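# Load plate from nest N1 into washer and run

## Task

Take the plate out of plate nest N1 and place it in the pocket of the WASHER plate washer's carrier, lying flat between the locators, oriented so that well A1 (the plate's cut-off corner) sits at the engraved corner, which is the rear-left one when facing the washer. Release the plate and press START (the leftmost key on the bottom row of the keypad). Wait for the lamp to turn amber and then green. If it turns dark and then red, or the plate turns out not to be seated, reseat it and press START once more. The plate has to stay on the carrier without the robot holding it in place; finish with the gripper open and the arm moved away.

## Robot and tools

Robot: one six-joint arm with a two-finger parallel gripper. The fingers point along the gripper's +z axis and close along its y axis. The reported end_effector_position is the spot between the pads when shut; closed fingertips reach about 33 mm past it, fully open ones about 9 mm. Closing pushes the tips roughly 24 mm further out, so keep that gap above any surface when closing.

Frame: everything is in the scene frame. Its origin lies on the table top under the arm base, +z is up, and +y is to the left when looking along +x. Distances are metres; orientation is a quaternion written w first (qw, qx, qy, qz). The base may be slightly tilted, and reported hand positions get less accurate at long reach.

Row format (shared by execute_actions and move): 10 numbers in this order: x, y, z, qw, qx, qy, qz, position, force_limit, speed. The first seven are an absolute target pose for the gripper, not an offset. The last three are each in -1 to 1. position: +1 fully open (140 mm), about -0.8 pads touching, -1 squeeze until blocked. force_limit: about 14 N at -1, 60 N at 0, 107 N at +1. speed: finger gap rate about 30 mm/s at -1, 140 at 0, 250 at +1. Repeat the desired quaternion in every row rather than copying a drifted reported one.

execute_actions(actions): a list of actions; each action is a table of up to 15 rows, one row per 1/30 s step; a short table keeps its last row for the remaining steps. An empty list just reports state and images. A target more than 0.6 m from the gripper along any gripper axis gets the action refused; if the first action is malformed or fails that check, nothing in the call runs. Each step, the commanded pose is limited to within 70 mm and 16 degrees of the measured pose, so far targets take several actions; position is favoured over orientation if both can't be met.

move(target, speed, stop_force, blocking): target is one row as above, an absolute pose reached on a straight path. speed is m/s, 0.002 to 0.5 (default 0.25); turn rate is capped at double that in rad/s. Paths last 0.5 to 10 s. It does not avoid obstacles and the arm can overshoot speed, especially stretched out. stop_force (20 to 80 N) ends the path when push against the motion rises by that much; use it only with slow approaches toward contact (e.g. pressing START or lowering the plate), not on moves that rotate the gripper, and not when backing off something. It is refused in the first 0.2 s of a scene and with blocking=false. With blocking=false, poll with wait(0); other motion is refused until the move reports its end, or call stop. The result line "move:" gives the ending: done, contact, held, off_target, moving or fault, plus limits such as paced (pose clipped) or held (some steps blocked).

wait(seconds): 0 to 10 s, holding the last command. stop(): brakes a running move; fingers keep going. zoom_image(camera, region): region is [x0, y0, x1, y1] pixels, at most 504 x 504, cameras cam_head_left, cam_head_right, cam_high, cam_low (504x504) and cam_wrist (616x616 fisheye). finished_scene(scene): give the current scene number; it ends the scene irreversibly and reports success.

Result lines: pose and velocities of the gripper; "Hand target" is where the controller is heading; "pose unreachable" means the clearance check (which treats the base mount as arm) altered or blocked the command; step readings list positions, with HELD on steps held back. object_status: 0 moving, 1 blocked while opening, 2 blocked while closing (a grip), 3 reached the requested position or pads met. Confirm a grip by reading 2. To grip harder, raise force_limit and nudge position (e.g. -1 to -0.98). position_measured is in counts: 3 open, 230 pads touching. Flange force is an estimate of external load including the held object; "no reading" means none available.

Hazards: a joint torque over its load limit (waist and shoulder 299, elbow 140, the three wrist joints 39.6 N m), or any external force of 144 N, triggers a 10 s stop that skips the rest of the call. The arm is stiff: commanding even slightly past a firm contact can fault it, so approach slowly with stop_force. Avoid dropping, slamming or shoving things; nothing may leave the table. The bottle stand behind the washer is loose, so keep clear of it. Occasional disturbances may tug the held plate or nudge loose items. The washer has no plate sensor, so check seating in the images. MOTOR HOT warns before an over-temperature brake. Smooth, quick, low-effort motion is preferred.

Each tool is called after "Request:" as a command line: name --argument value for each argument, lists and objects as JSON in quotes; but a table of rows of numbers goes row by row, as --pt "numbers of a row", without its own name.

## Session

Request:
execute_actions --actions '[]'

Scene clock: 0.00 s.
end_effector_position=(+0.0429, +0.3093, +0.1724) position_measured=3 object_status=3 end_effector_quat_wxyz=(-0.018, +0.992, +0.124, -0.006) end_effector_velocity=(-0.000, -0.000, +0.000) end_effector_angular_velocity=(+0.000, -0.002, +0.002)
Joint positions: [ 1.313 -0.33   2.359  0.033  1.087  2.598]
Joint velocities: [ 0.002 -0.001  0.    -0.002 -0.     0.001]
Flange force (N, the push that the arm receives, along the gripper's own x y z axes): no reading
Hand target: +0.043, +0.309, +0.172; -0.018, +0.992, +0.124, -0.006

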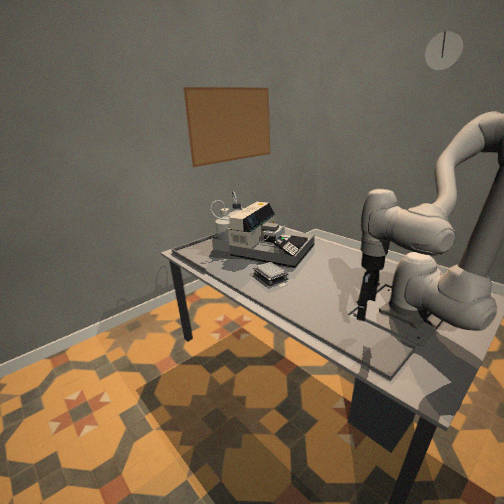

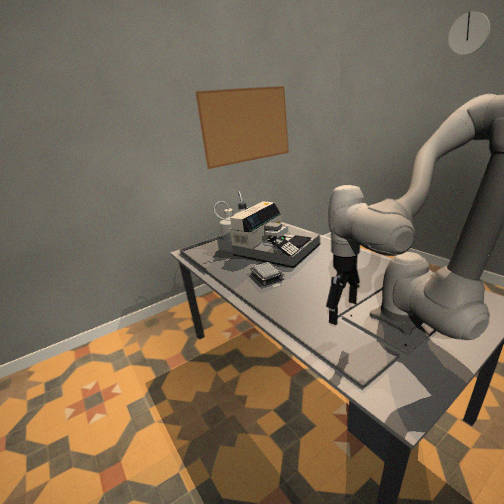

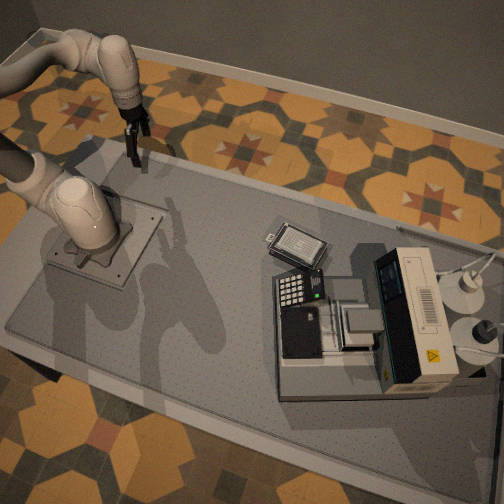

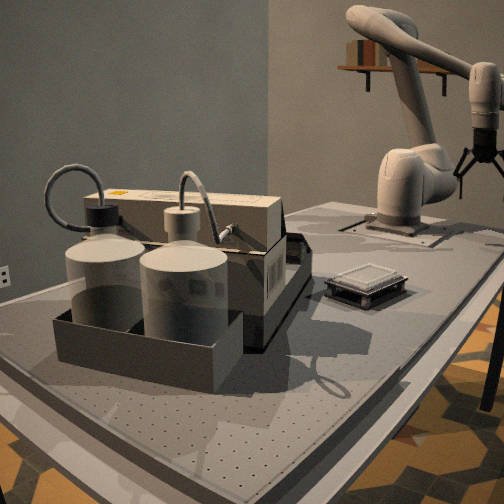

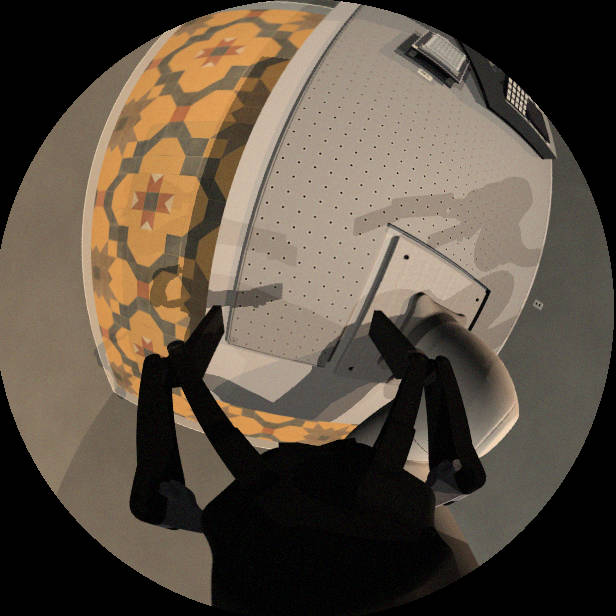

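Request:
zoom_image --camera "cam_high" --region '[250, 200, 410, 410]'

Request:
zoom_image --camera "cam_low" --region '[300, 240, 430, 330]'

Region (250, 200, 410, 410) of cam_high's 504x504 image, scaled by 2.400, with more detail than that image has; it fills the left 384 columns of this view, and the rest is white.

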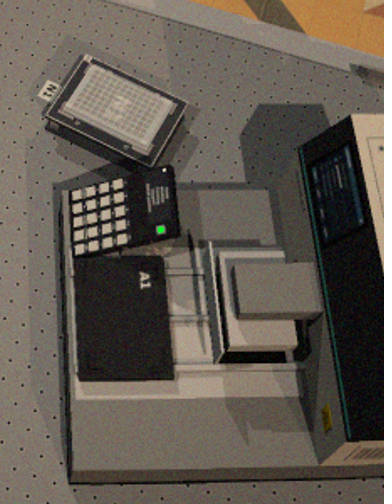

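Region (300, 240, 430, 330) of cam_low's 504x504 image, scaled by 3.877, with more detail than that image has; it fills the top 349 rows of this view, and the rest is white.

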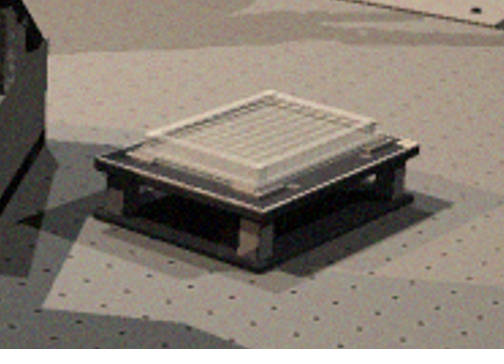

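Request:
move --target '[0.5,0.12,0.32,0,1,0,0,1,0,0]' --speed 0.4

Scene clock: 2.07 s.
end_effector_position=(+0.5000, +0.1195, +0.3202) position_measured=3 object_status=3 end_effector_quat_wxyz=(-0.000, +1.000, +0.000, +0.001) end_effector_velocity=(+0.001, +0.000, +0.000) end_effector_angular_velocity=(+0.002, -0.001, -0.001)
Joint positions: [ 0.191 -0.045  1.857  0.     1.332  1.738]
Joint velocities: [-0.001  0.    -0.001  0.002 -0.     0.   ]
Flange force (N, the push that the arm receives, along the gripper's own x y z axes): [-1.1 1.5 -3.1]
Hand target: +0.500, +0.120, +0.320; -0.000, +1.000, +0.000, +0.001
Off the commanded pose: 0.001 m, 0 deg.
move: done

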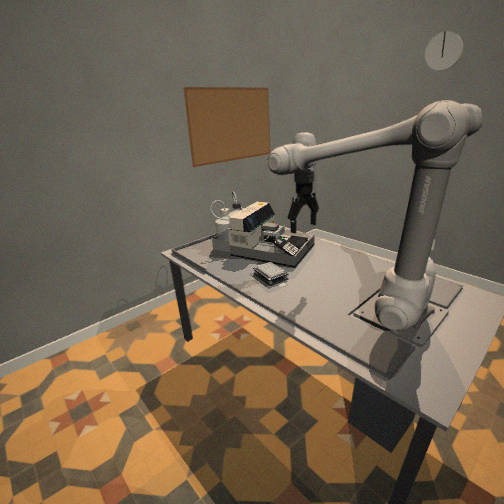

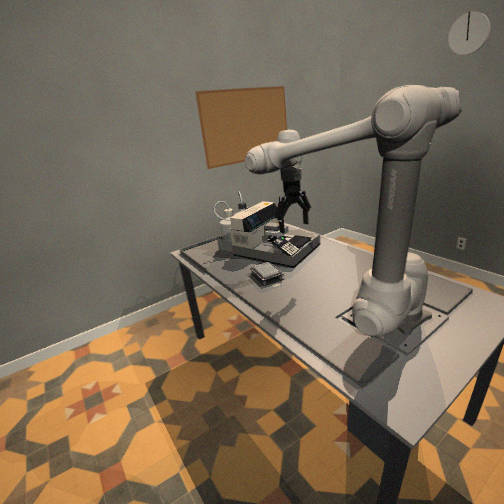

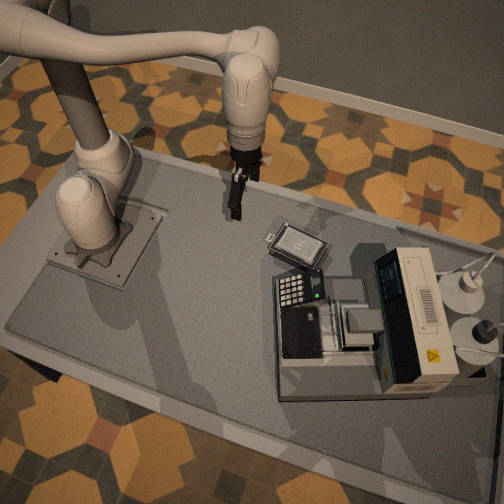

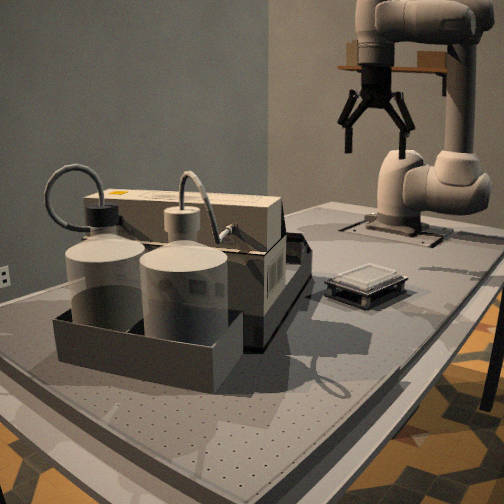

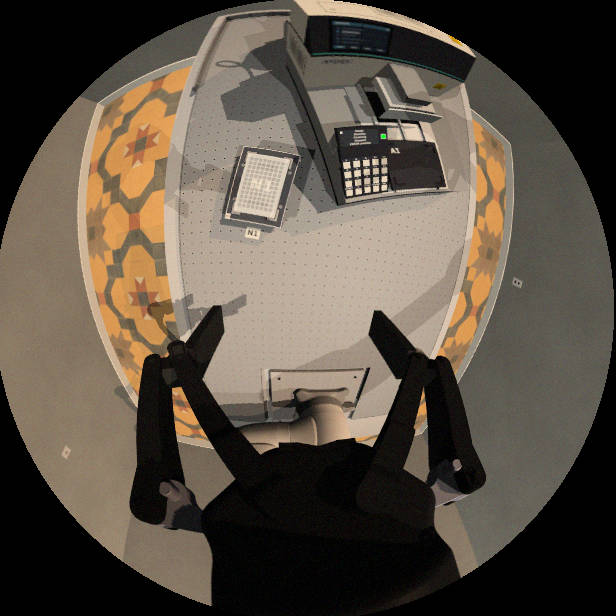

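Request:
move --target '[0.6,0.19,0.22,0,1,0,0,1,0,0]' --speed 0.4

Request:
zoom_image --camera "cam_wrist" --region '[200, 100, 400, 340]'

Scene clock: 3.13 s.
end_effector_position=(+0.6003, +0.1899, +0.2201) position_measured=3 object_status=3 end_effector_quat_wxyz=(+0.000, +1.000, -0.000, -0.000) end_effector_velocity=(-0.000, +0.000, -0.000) end_effector_angular_velocity=(-0.000, +0.001, +0.001)
Joint positions: [0.275 0.192 1.79  0.    1.164 1.822]
Joint velocities: [ 0.     0.     0.    -0.     0.001 -0.001]
Flange force (N, the push that the arm receives, along the gripper's own x y z axes): [0.2 -0.2 -2.9]
Hand target: +0.600, +0.190, +0.220; +0.000, +1.000, -0.000, -0.000
Off the commanded pose: 0.000 m, 0 deg.
move: done

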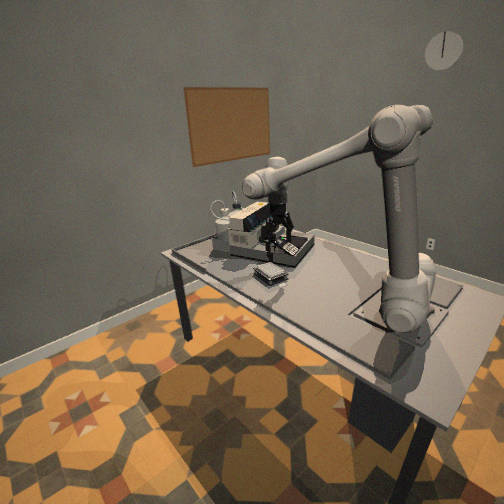

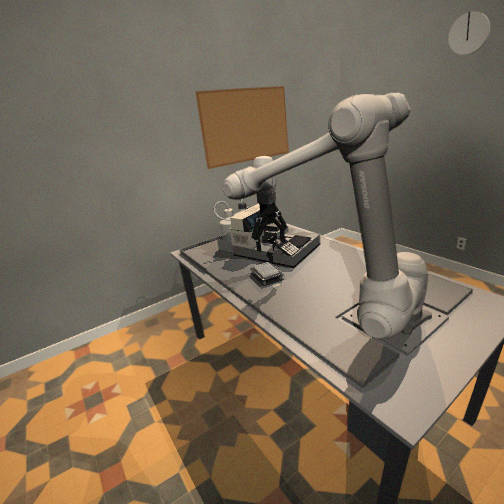

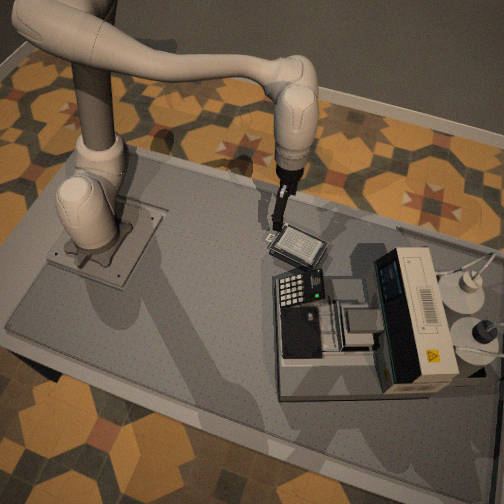

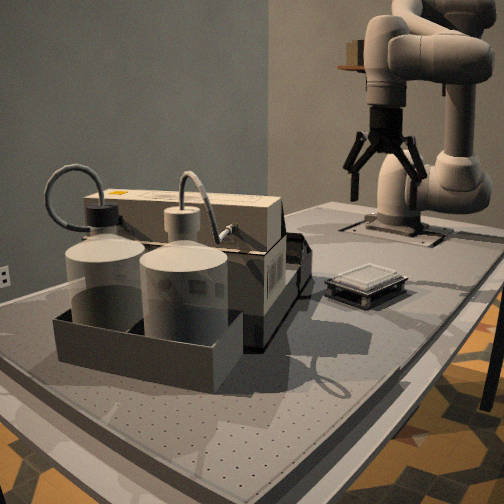

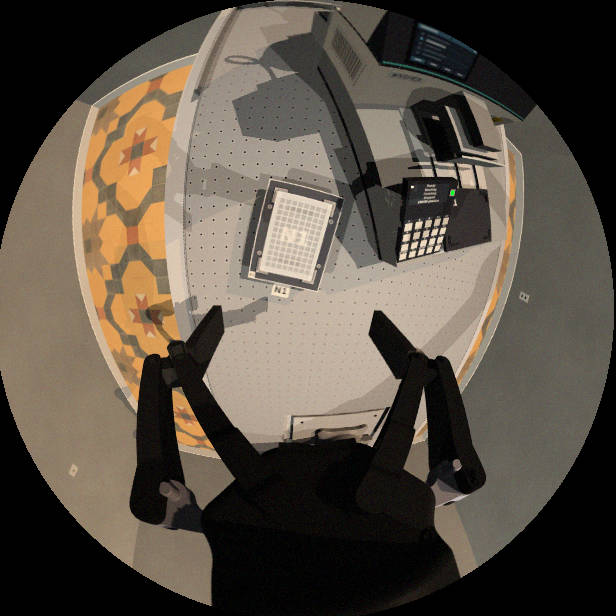

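Region (200, 100, 400, 340) of cam_wrist's 616x616 image, scaled by 2.100, with more detail than that image has.

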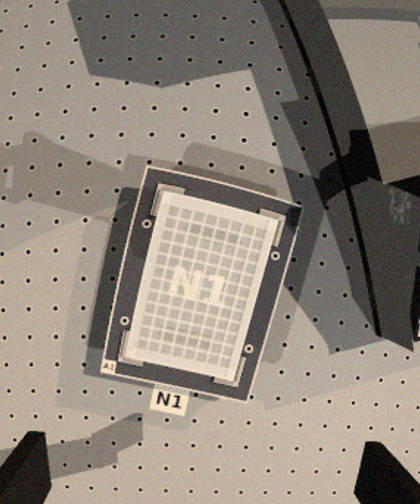

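Request:
move --target '[0.655,0.19,0.13,0,0.9936,-0.1132,0,1,0,0]'

Request:
zoom_image --camera "cam_wrist" --region '[190, 180, 410, 400]'

Request:
zoom_image --camera "cam_low" --region '[290, 190, 450, 330]'

Scene clock: 4.47 s.
end_effector_position=(+0.6552, +0.1898, +0.1300) position_measured=3 object_status=3 end_effector_quat_wxyz=(+0.000, +0.994, -0.113, +0.000) end_effector_velocity=(+0.000, -0.001, +0.001) end_effector_angular_velocity=(-0.002, -0.001, +0.001)
Joint positions: [0.255 0.337 1.779 0.    1.029 2.029]
Joint velocities: [-0.    -0.001 -0.    -0.002  0.001  0.   ]
Flange force (N, the push that the arm receives, along the gripper's own x y z axes): [-0.4 2.5 -4.6]
Hand target: +0.655, +0.190, +0.130; +0.000, +0.994, -0.113, +0.000
Off the commanded pose: 0.000 m, 0 deg.
move: done

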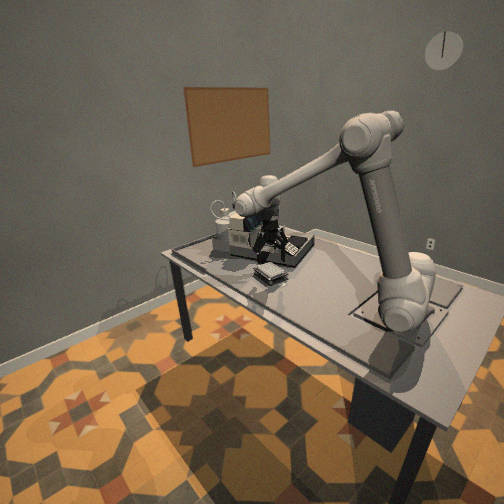

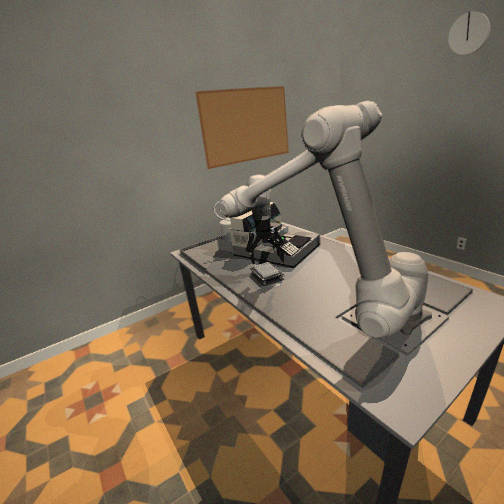

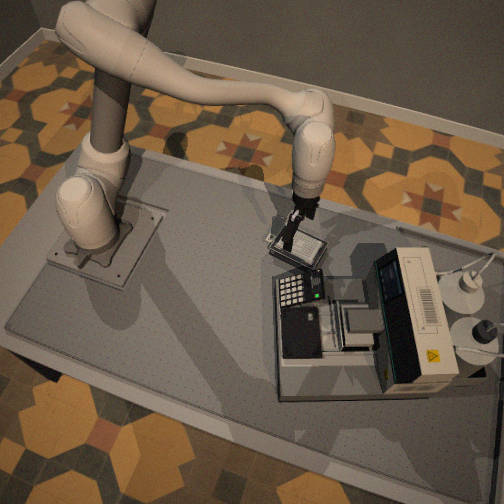

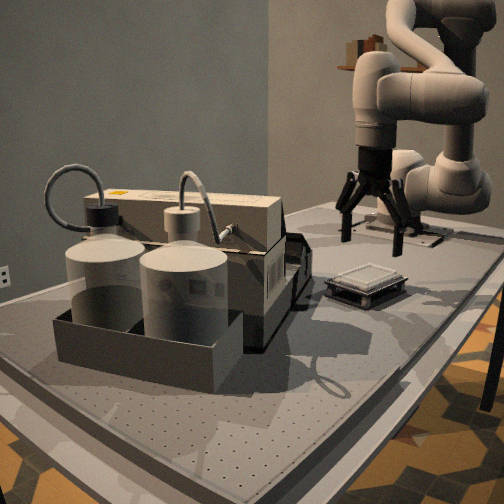

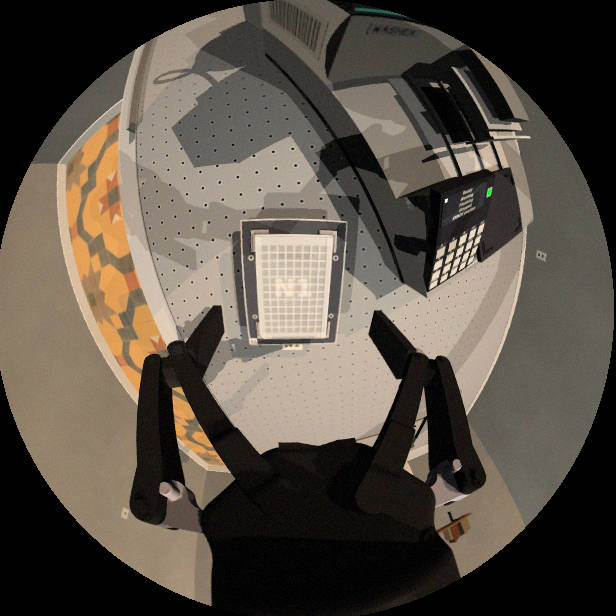

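Region (190, 180, 410, 400) of cam_wrist's 616x616 image, scaled by 2.291, with more detail than that image has.

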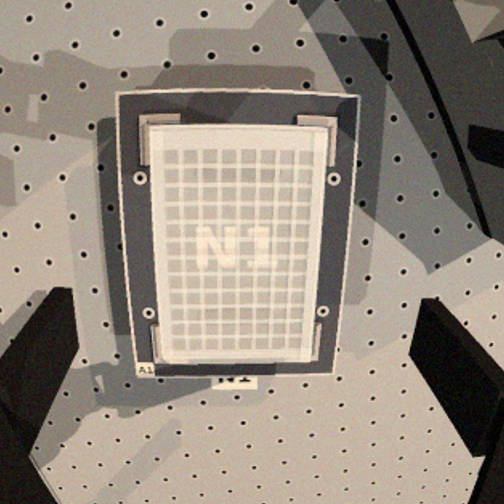

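Region (290, 190, 450, 330) of cam_low's 504x504 image, scaled by 3.150, with more detail than that image has; it fills the top 441 rows of this view, and the rest is white.

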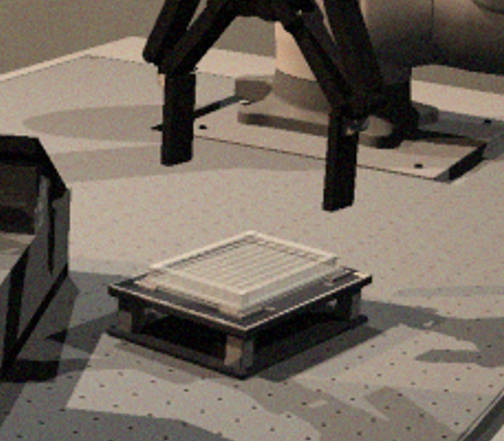

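Request:
zoom_image --camera "cam_wrist" --region '[240, 290, 350, 350]'

Request:
zoom_image --camera "cam_wrist" --region '[240, 215, 350, 275]'

Region (240, 290, 350, 350) of cam_wrist's 616x616 image, scaled by 4.582, with more detail than that image has; it fills the top 275 rows of this view, and the rest is white.

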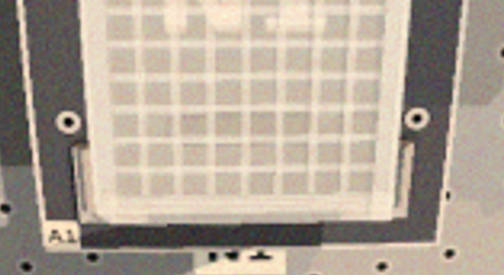

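Region (240, 215, 350, 275) of cam_wrist's 616x616 image, scaled by 4.582, with more detail than that image has; it fills the top 275 rows of this view, and the rest is white.

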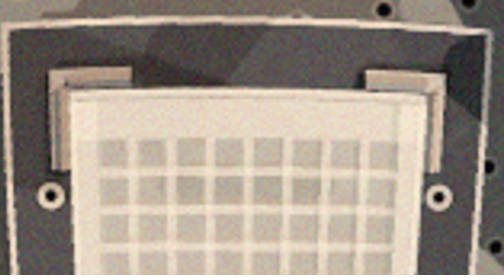

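Request:
move --target '[0.6555,0.1925,0.1,0,0.9936,-0.1132,0,0.45,0,0]'

Request:
move --target '[0.6555,0.1925,0.05,0,0.9936,-0.1132,0,0.45,0,0]' --speed 0.008 --stop_force 20

Request:
zoom_image --camera "cam_low" --region '[290, 190, 450, 330]'

Scene clock: 5.93 s.
end_effector_position=(+0.6556, +0.1925, +0.1000) position_measured=72 object_status=3 end_effector_quat_wxyz=(+0.000, +0.994, -0.113, +0.000) end_effector_velocity=(-0.000, -0.000, -0.000) end_effector_angular_velocity=(-0.001, +0.000, +0.001)
Joint positions: [0.258 0.365 1.802 0.    0.978 2.033]
Joint velocities: [ 0.    -0.     0.    -0.001  0.    -0.   ]
Flange force (N, the push that the arm receives, along the gripper's own x y z axes): [-1.9 1.2 -4.3]
Hand target: +0.656, +0.192, +0.100; +0.000, +0.994, -0.113, +0.000
Off the commanded pose: 0.000 m, 0 deg.
move: done

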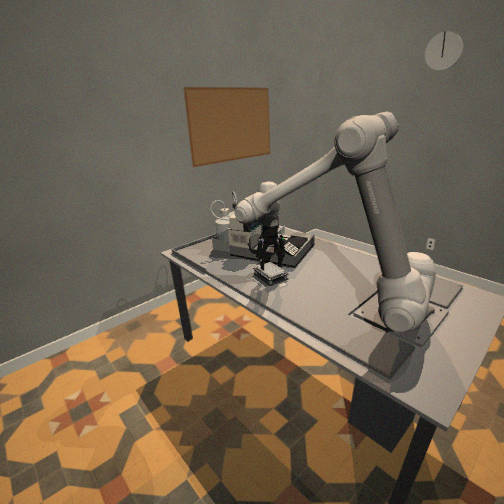

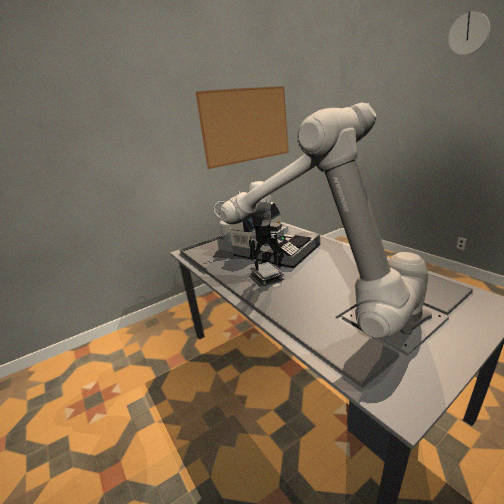

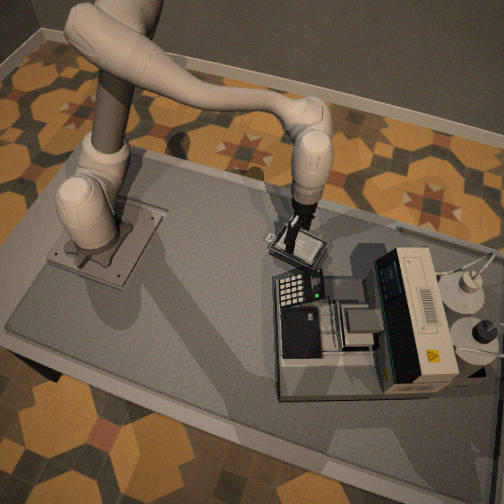

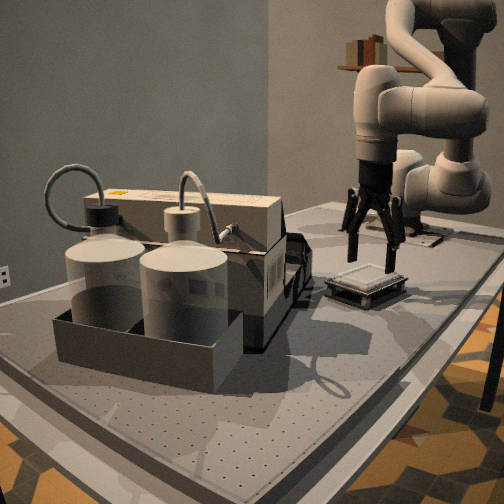

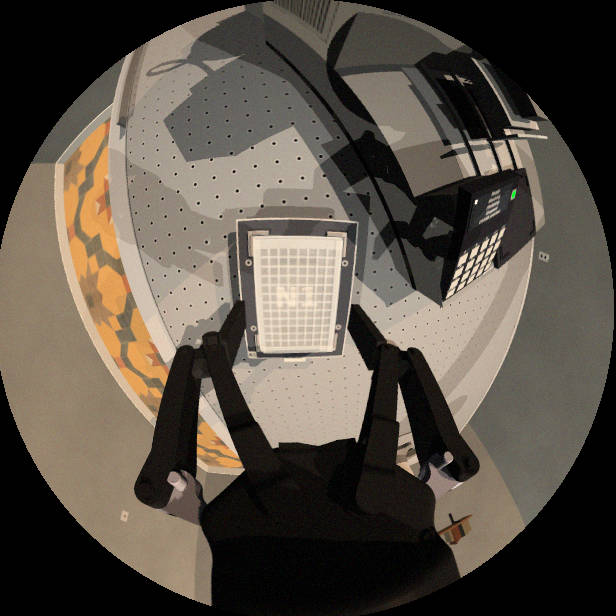

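Scene clock: 9.53 s.
end_effector_position=(+0.6555, +0.1925, +0.0737) position_measured=72 object_status=3 end_effector_quat_wxyz=(+0.000, +0.994, -0.113, +0.000) end_effector_velocity=(-0.001, +0.000, +0.001) end_effector_angular_velocity=(-0.000, +0.002, -0.000)
Joint positions: [0.258 0.39  1.822 0.    0.933 2.033]
Joint velocities: [ 0.    -0.001  0.     0.     0.002  0.   ]
Flange force (N, the push that the arm receives, along the gripper's own x y z axes): [-5.5 6.3 -34.6]
Hand target: +0.656, +0.192, +0.074; +0.000, +0.994, -0.113, +0.000
Off the commanded pose: 0.024 m, 0 deg.
move: contact

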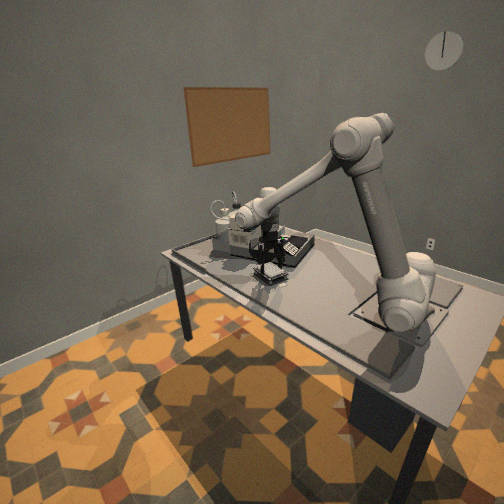

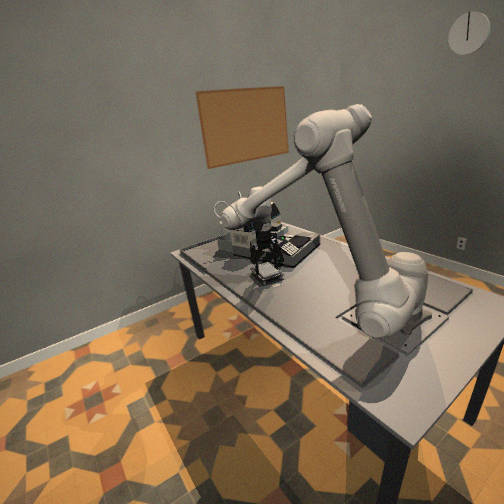

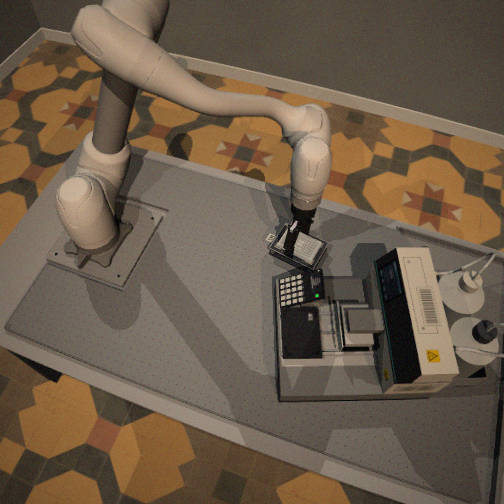

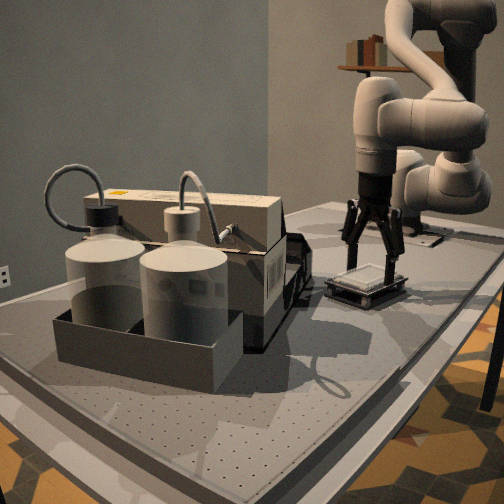

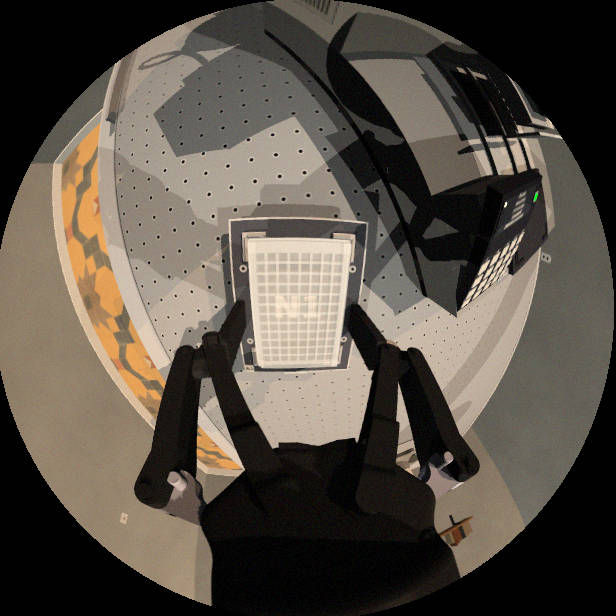

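Region (290, 190, 450, 330) of cam_low's 504x504 image, scaled by 3.150, with more detail than that image has; it fills the top 441 rows of this view, and the rest is white.

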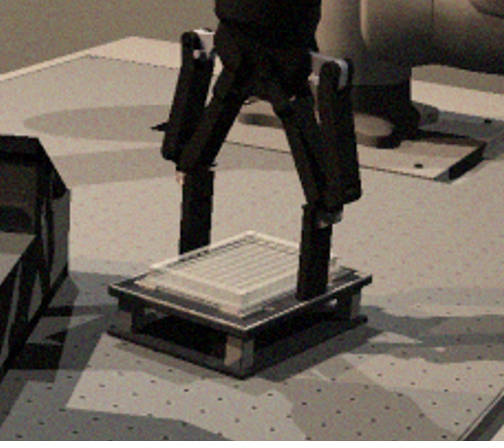

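Request:
execute_actions --actions '[[[0.6553,0.1915,0.0815,0,0.9936,-0.1132,0,0.45,0,0]],[[0.6553,0.1915,0.0815,0,0.9936,-0.1132,0,-1,0,-0.6]],[[0.6553,0.1915,0.0815,0,0.9936,-0.1132,0,-1,0,-0.6]]]'

Request:
zoom_image --camera "cam_low" --region '[320, 240, 420, 320]'

Scene clock: 11.27 s.
end_effector_position=(+0.6554, +0.1915, +0.0816) position_measured=107 object_status=2 end_effector_quat_wxyz=(-0.000, +0.994, -0.113, +0.000) end_effector_velocity=(-0.000, +0.000, -0.000) end_effector_angular_velocity=(-0.000, +0.001, +0.000)
Joint positions: [0.257 0.382 1.817 0.    0.946 2.031]
Joint velocities: [ 0.    -0.     0.    -0.     0.001  0.   ]
Flange force (N, the push that the arm receives, along the gripper's own x y z axes): [-14.1 -22.9 -48.3]
Flange force at the end of the 1st action (N, along the gripper's axes at the end of the call): [-1.3 1.6 -4.2]
Flange force at the end of the 2nd action (N, along the gripper's axes at the end of the call): [-14.1 -20.5 -36.6]
Hand target: +0.655, +0.192, +0.081; +0.000, +0.994, -0.113, +0.000
Off the commanded pose: 0.000 m, 0 deg.
Step readings (end_effector_position; steps 1 to 15: 1st action; 16 to 30: 2nd action; 31 to 45: 3rd action):
0: (+0.6555, +0.1925, +0.0737)
1: (+0.6555, +0.1925, +0.0739)
2: (+0.6548, +0.1921, +0.0763)
4: (+0.6553, +0.1918, +0.0814)
8: (+0.6552, +0.1916, +0.0814)
15: (+0.6552, +0.1915, +0.0814)
16: (+0.6552, +0.1915, +0.0814)
17: (+0.6552, +0.1915, +0.0814)
19: (+0.6552, +0.1915, +0.0814)
23: (+0.6554, +0.1917, +0.0816)
30: (+0.6555, +0.1916, +0.0819)
31: (+0.6555, +0.1916, +0.0818)
32: (+0.6555, +0.1916, +0.0818)
34: (+0.6555, +0.1916, +0.0818)
38: (+0.6555, +0.1916, +0.0817)
45: end_effector_position above

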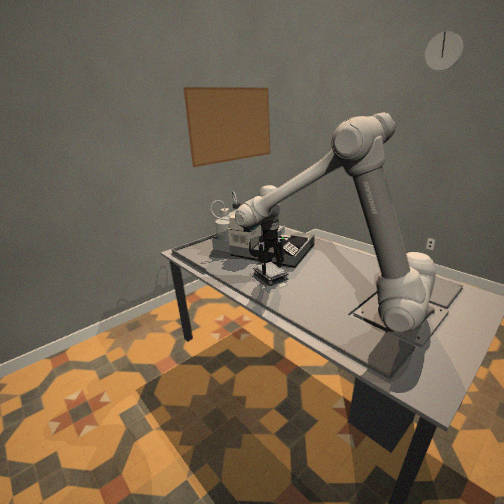

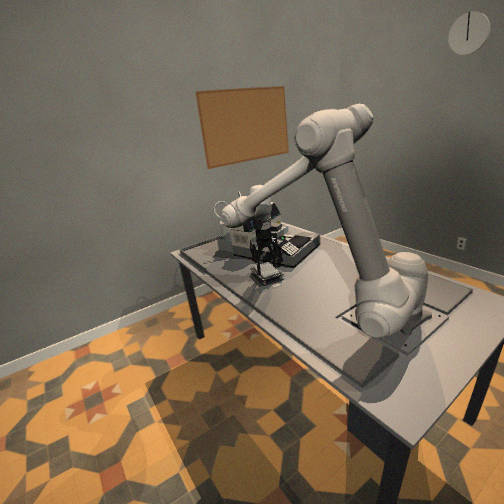

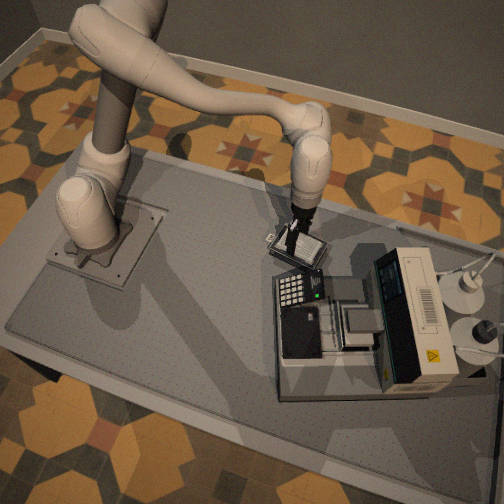

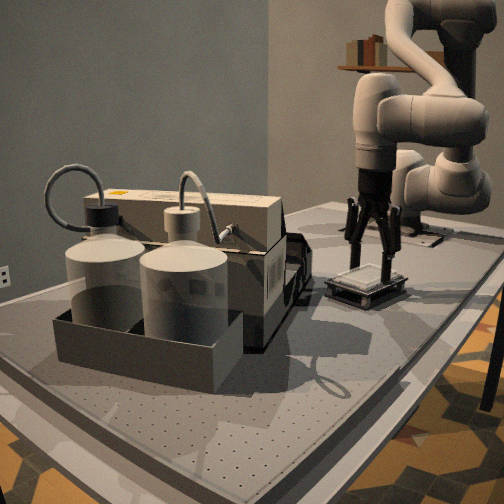

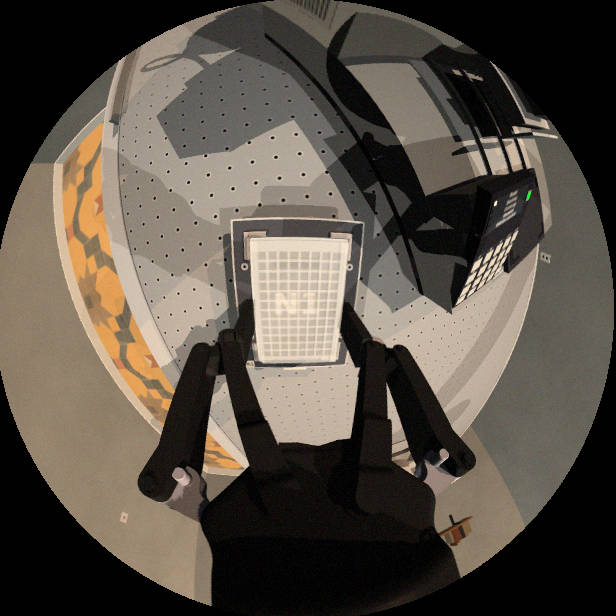

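Region (320, 240, 420, 320) of cam_low's 504x504 image, scaled by 5.040, with more detail than that image has; it fills the top 403 rows of this view, and the rest is white.

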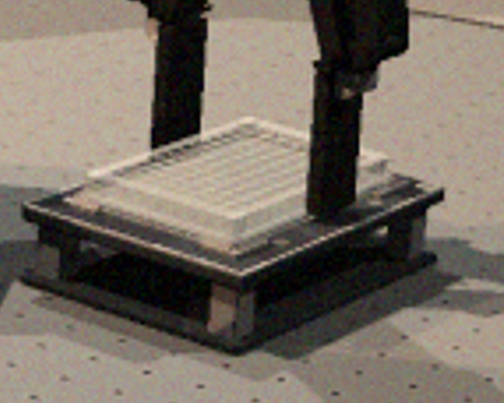

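Request:
execute_actions --actions '[[[0.6555,0.1922,0.0828,0,0.9936,-0.1132,0,0.25,0,0]],[[0.6555,0.1922,0.0828,0,0.9936,-0.1132,0,-1,0,-0.6]],[[0.6555,0.1922,0.0828,0,0.9936,-0.1132,0,-1,0,-0.6]]]'

Scene clock: 13.03 s.
end_effector_position=(+0.6556, +0.1922, +0.0829) position_measured=108 object_status=2 end_effector_quat_wxyz=(-0.000, +0.994, -0.113, +0.000) end_effector_velocity=(-0.000, -0.001, +0.000) end_effector_angular_velocity=(-0.001, +0.001, -0.001)
Joint positions: [0.258 0.381 1.815 0.    0.948 2.032]
Joint velocities: [-0.001  0.    -0.    -0.001  0.001  0.001]
Flange force (N, the push that the arm receives, along the gripper's own x y z axes): [-6.0 -4.8 -25.9]
Flange force at the end of the 1st action (N, along the gripper's axes at the end of the call): [0.0 -1.9 -4.8]
Flange force at the end of the 2nd action (N, along the gripper's axes at the end of the call): [-7.5 -2.8 -23.0]
Hand target: +0.656, +0.192, +0.083; +0.000, +0.994, -0.113, -0.000
Off the commanded pose: 0.000 m, 0 deg.
Step readings (end_effector_position; steps 1 to 15: 1st action; 16 to 30: 2nd action; 31 to 45: 3rd action):
0: (+0.6553, +0.1915, +0.0815)
1: (+0.6553, +0.1915, +0.0815)
2: (+0.6551, +0.1916, +0.0818)
4: (+0.6549, +0.1916, +0.0819)
8: (+0.6552, +0.1919, +0.0823)
15: (+0.6554, +0.1921, +0.0827)
16: (+0.6554, +0.1922, +0.0827)
17: (+0.6555, +0.1922, +0.0828)
19: (+0.6556, +0.1923, +0.0830)
23: (+0.6556, +0.1923, +0.0830)
30: (+0.6556, +0.1923, +0.0830)
31: (+0.6556, +0.1923, +0.0829)
32: (+0.6556, +0.1923, +0.0829)
34: (+0.6556, +0.1922, +0.0829)
38: (+0.6556, +0.1922, +0.0829)
45: end_effector_position above

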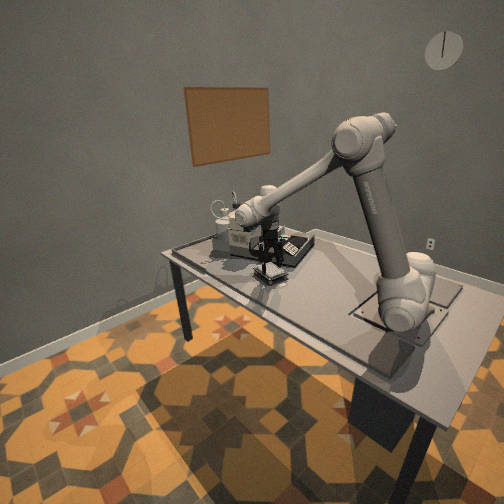

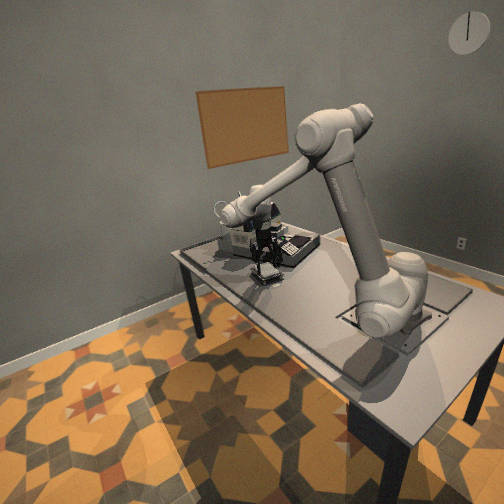

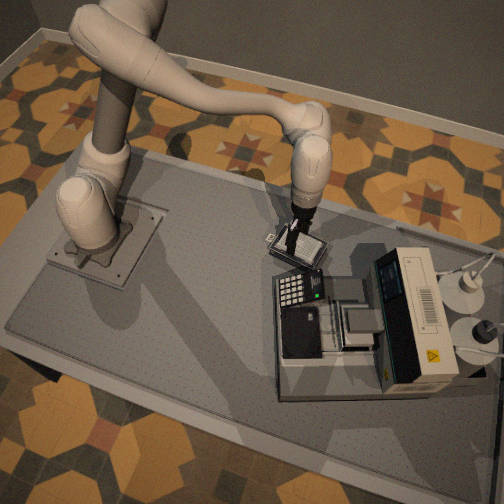

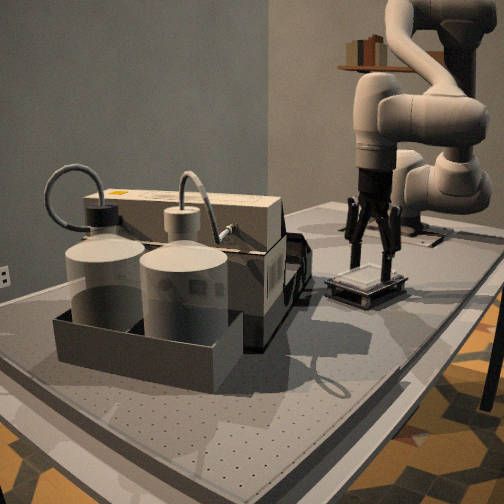

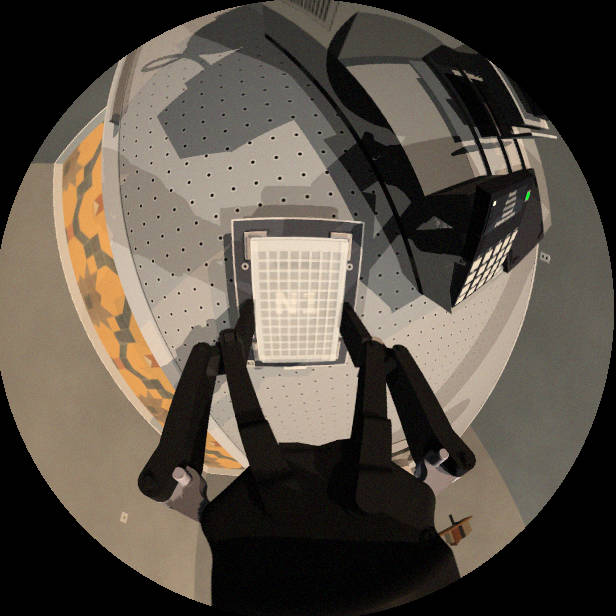

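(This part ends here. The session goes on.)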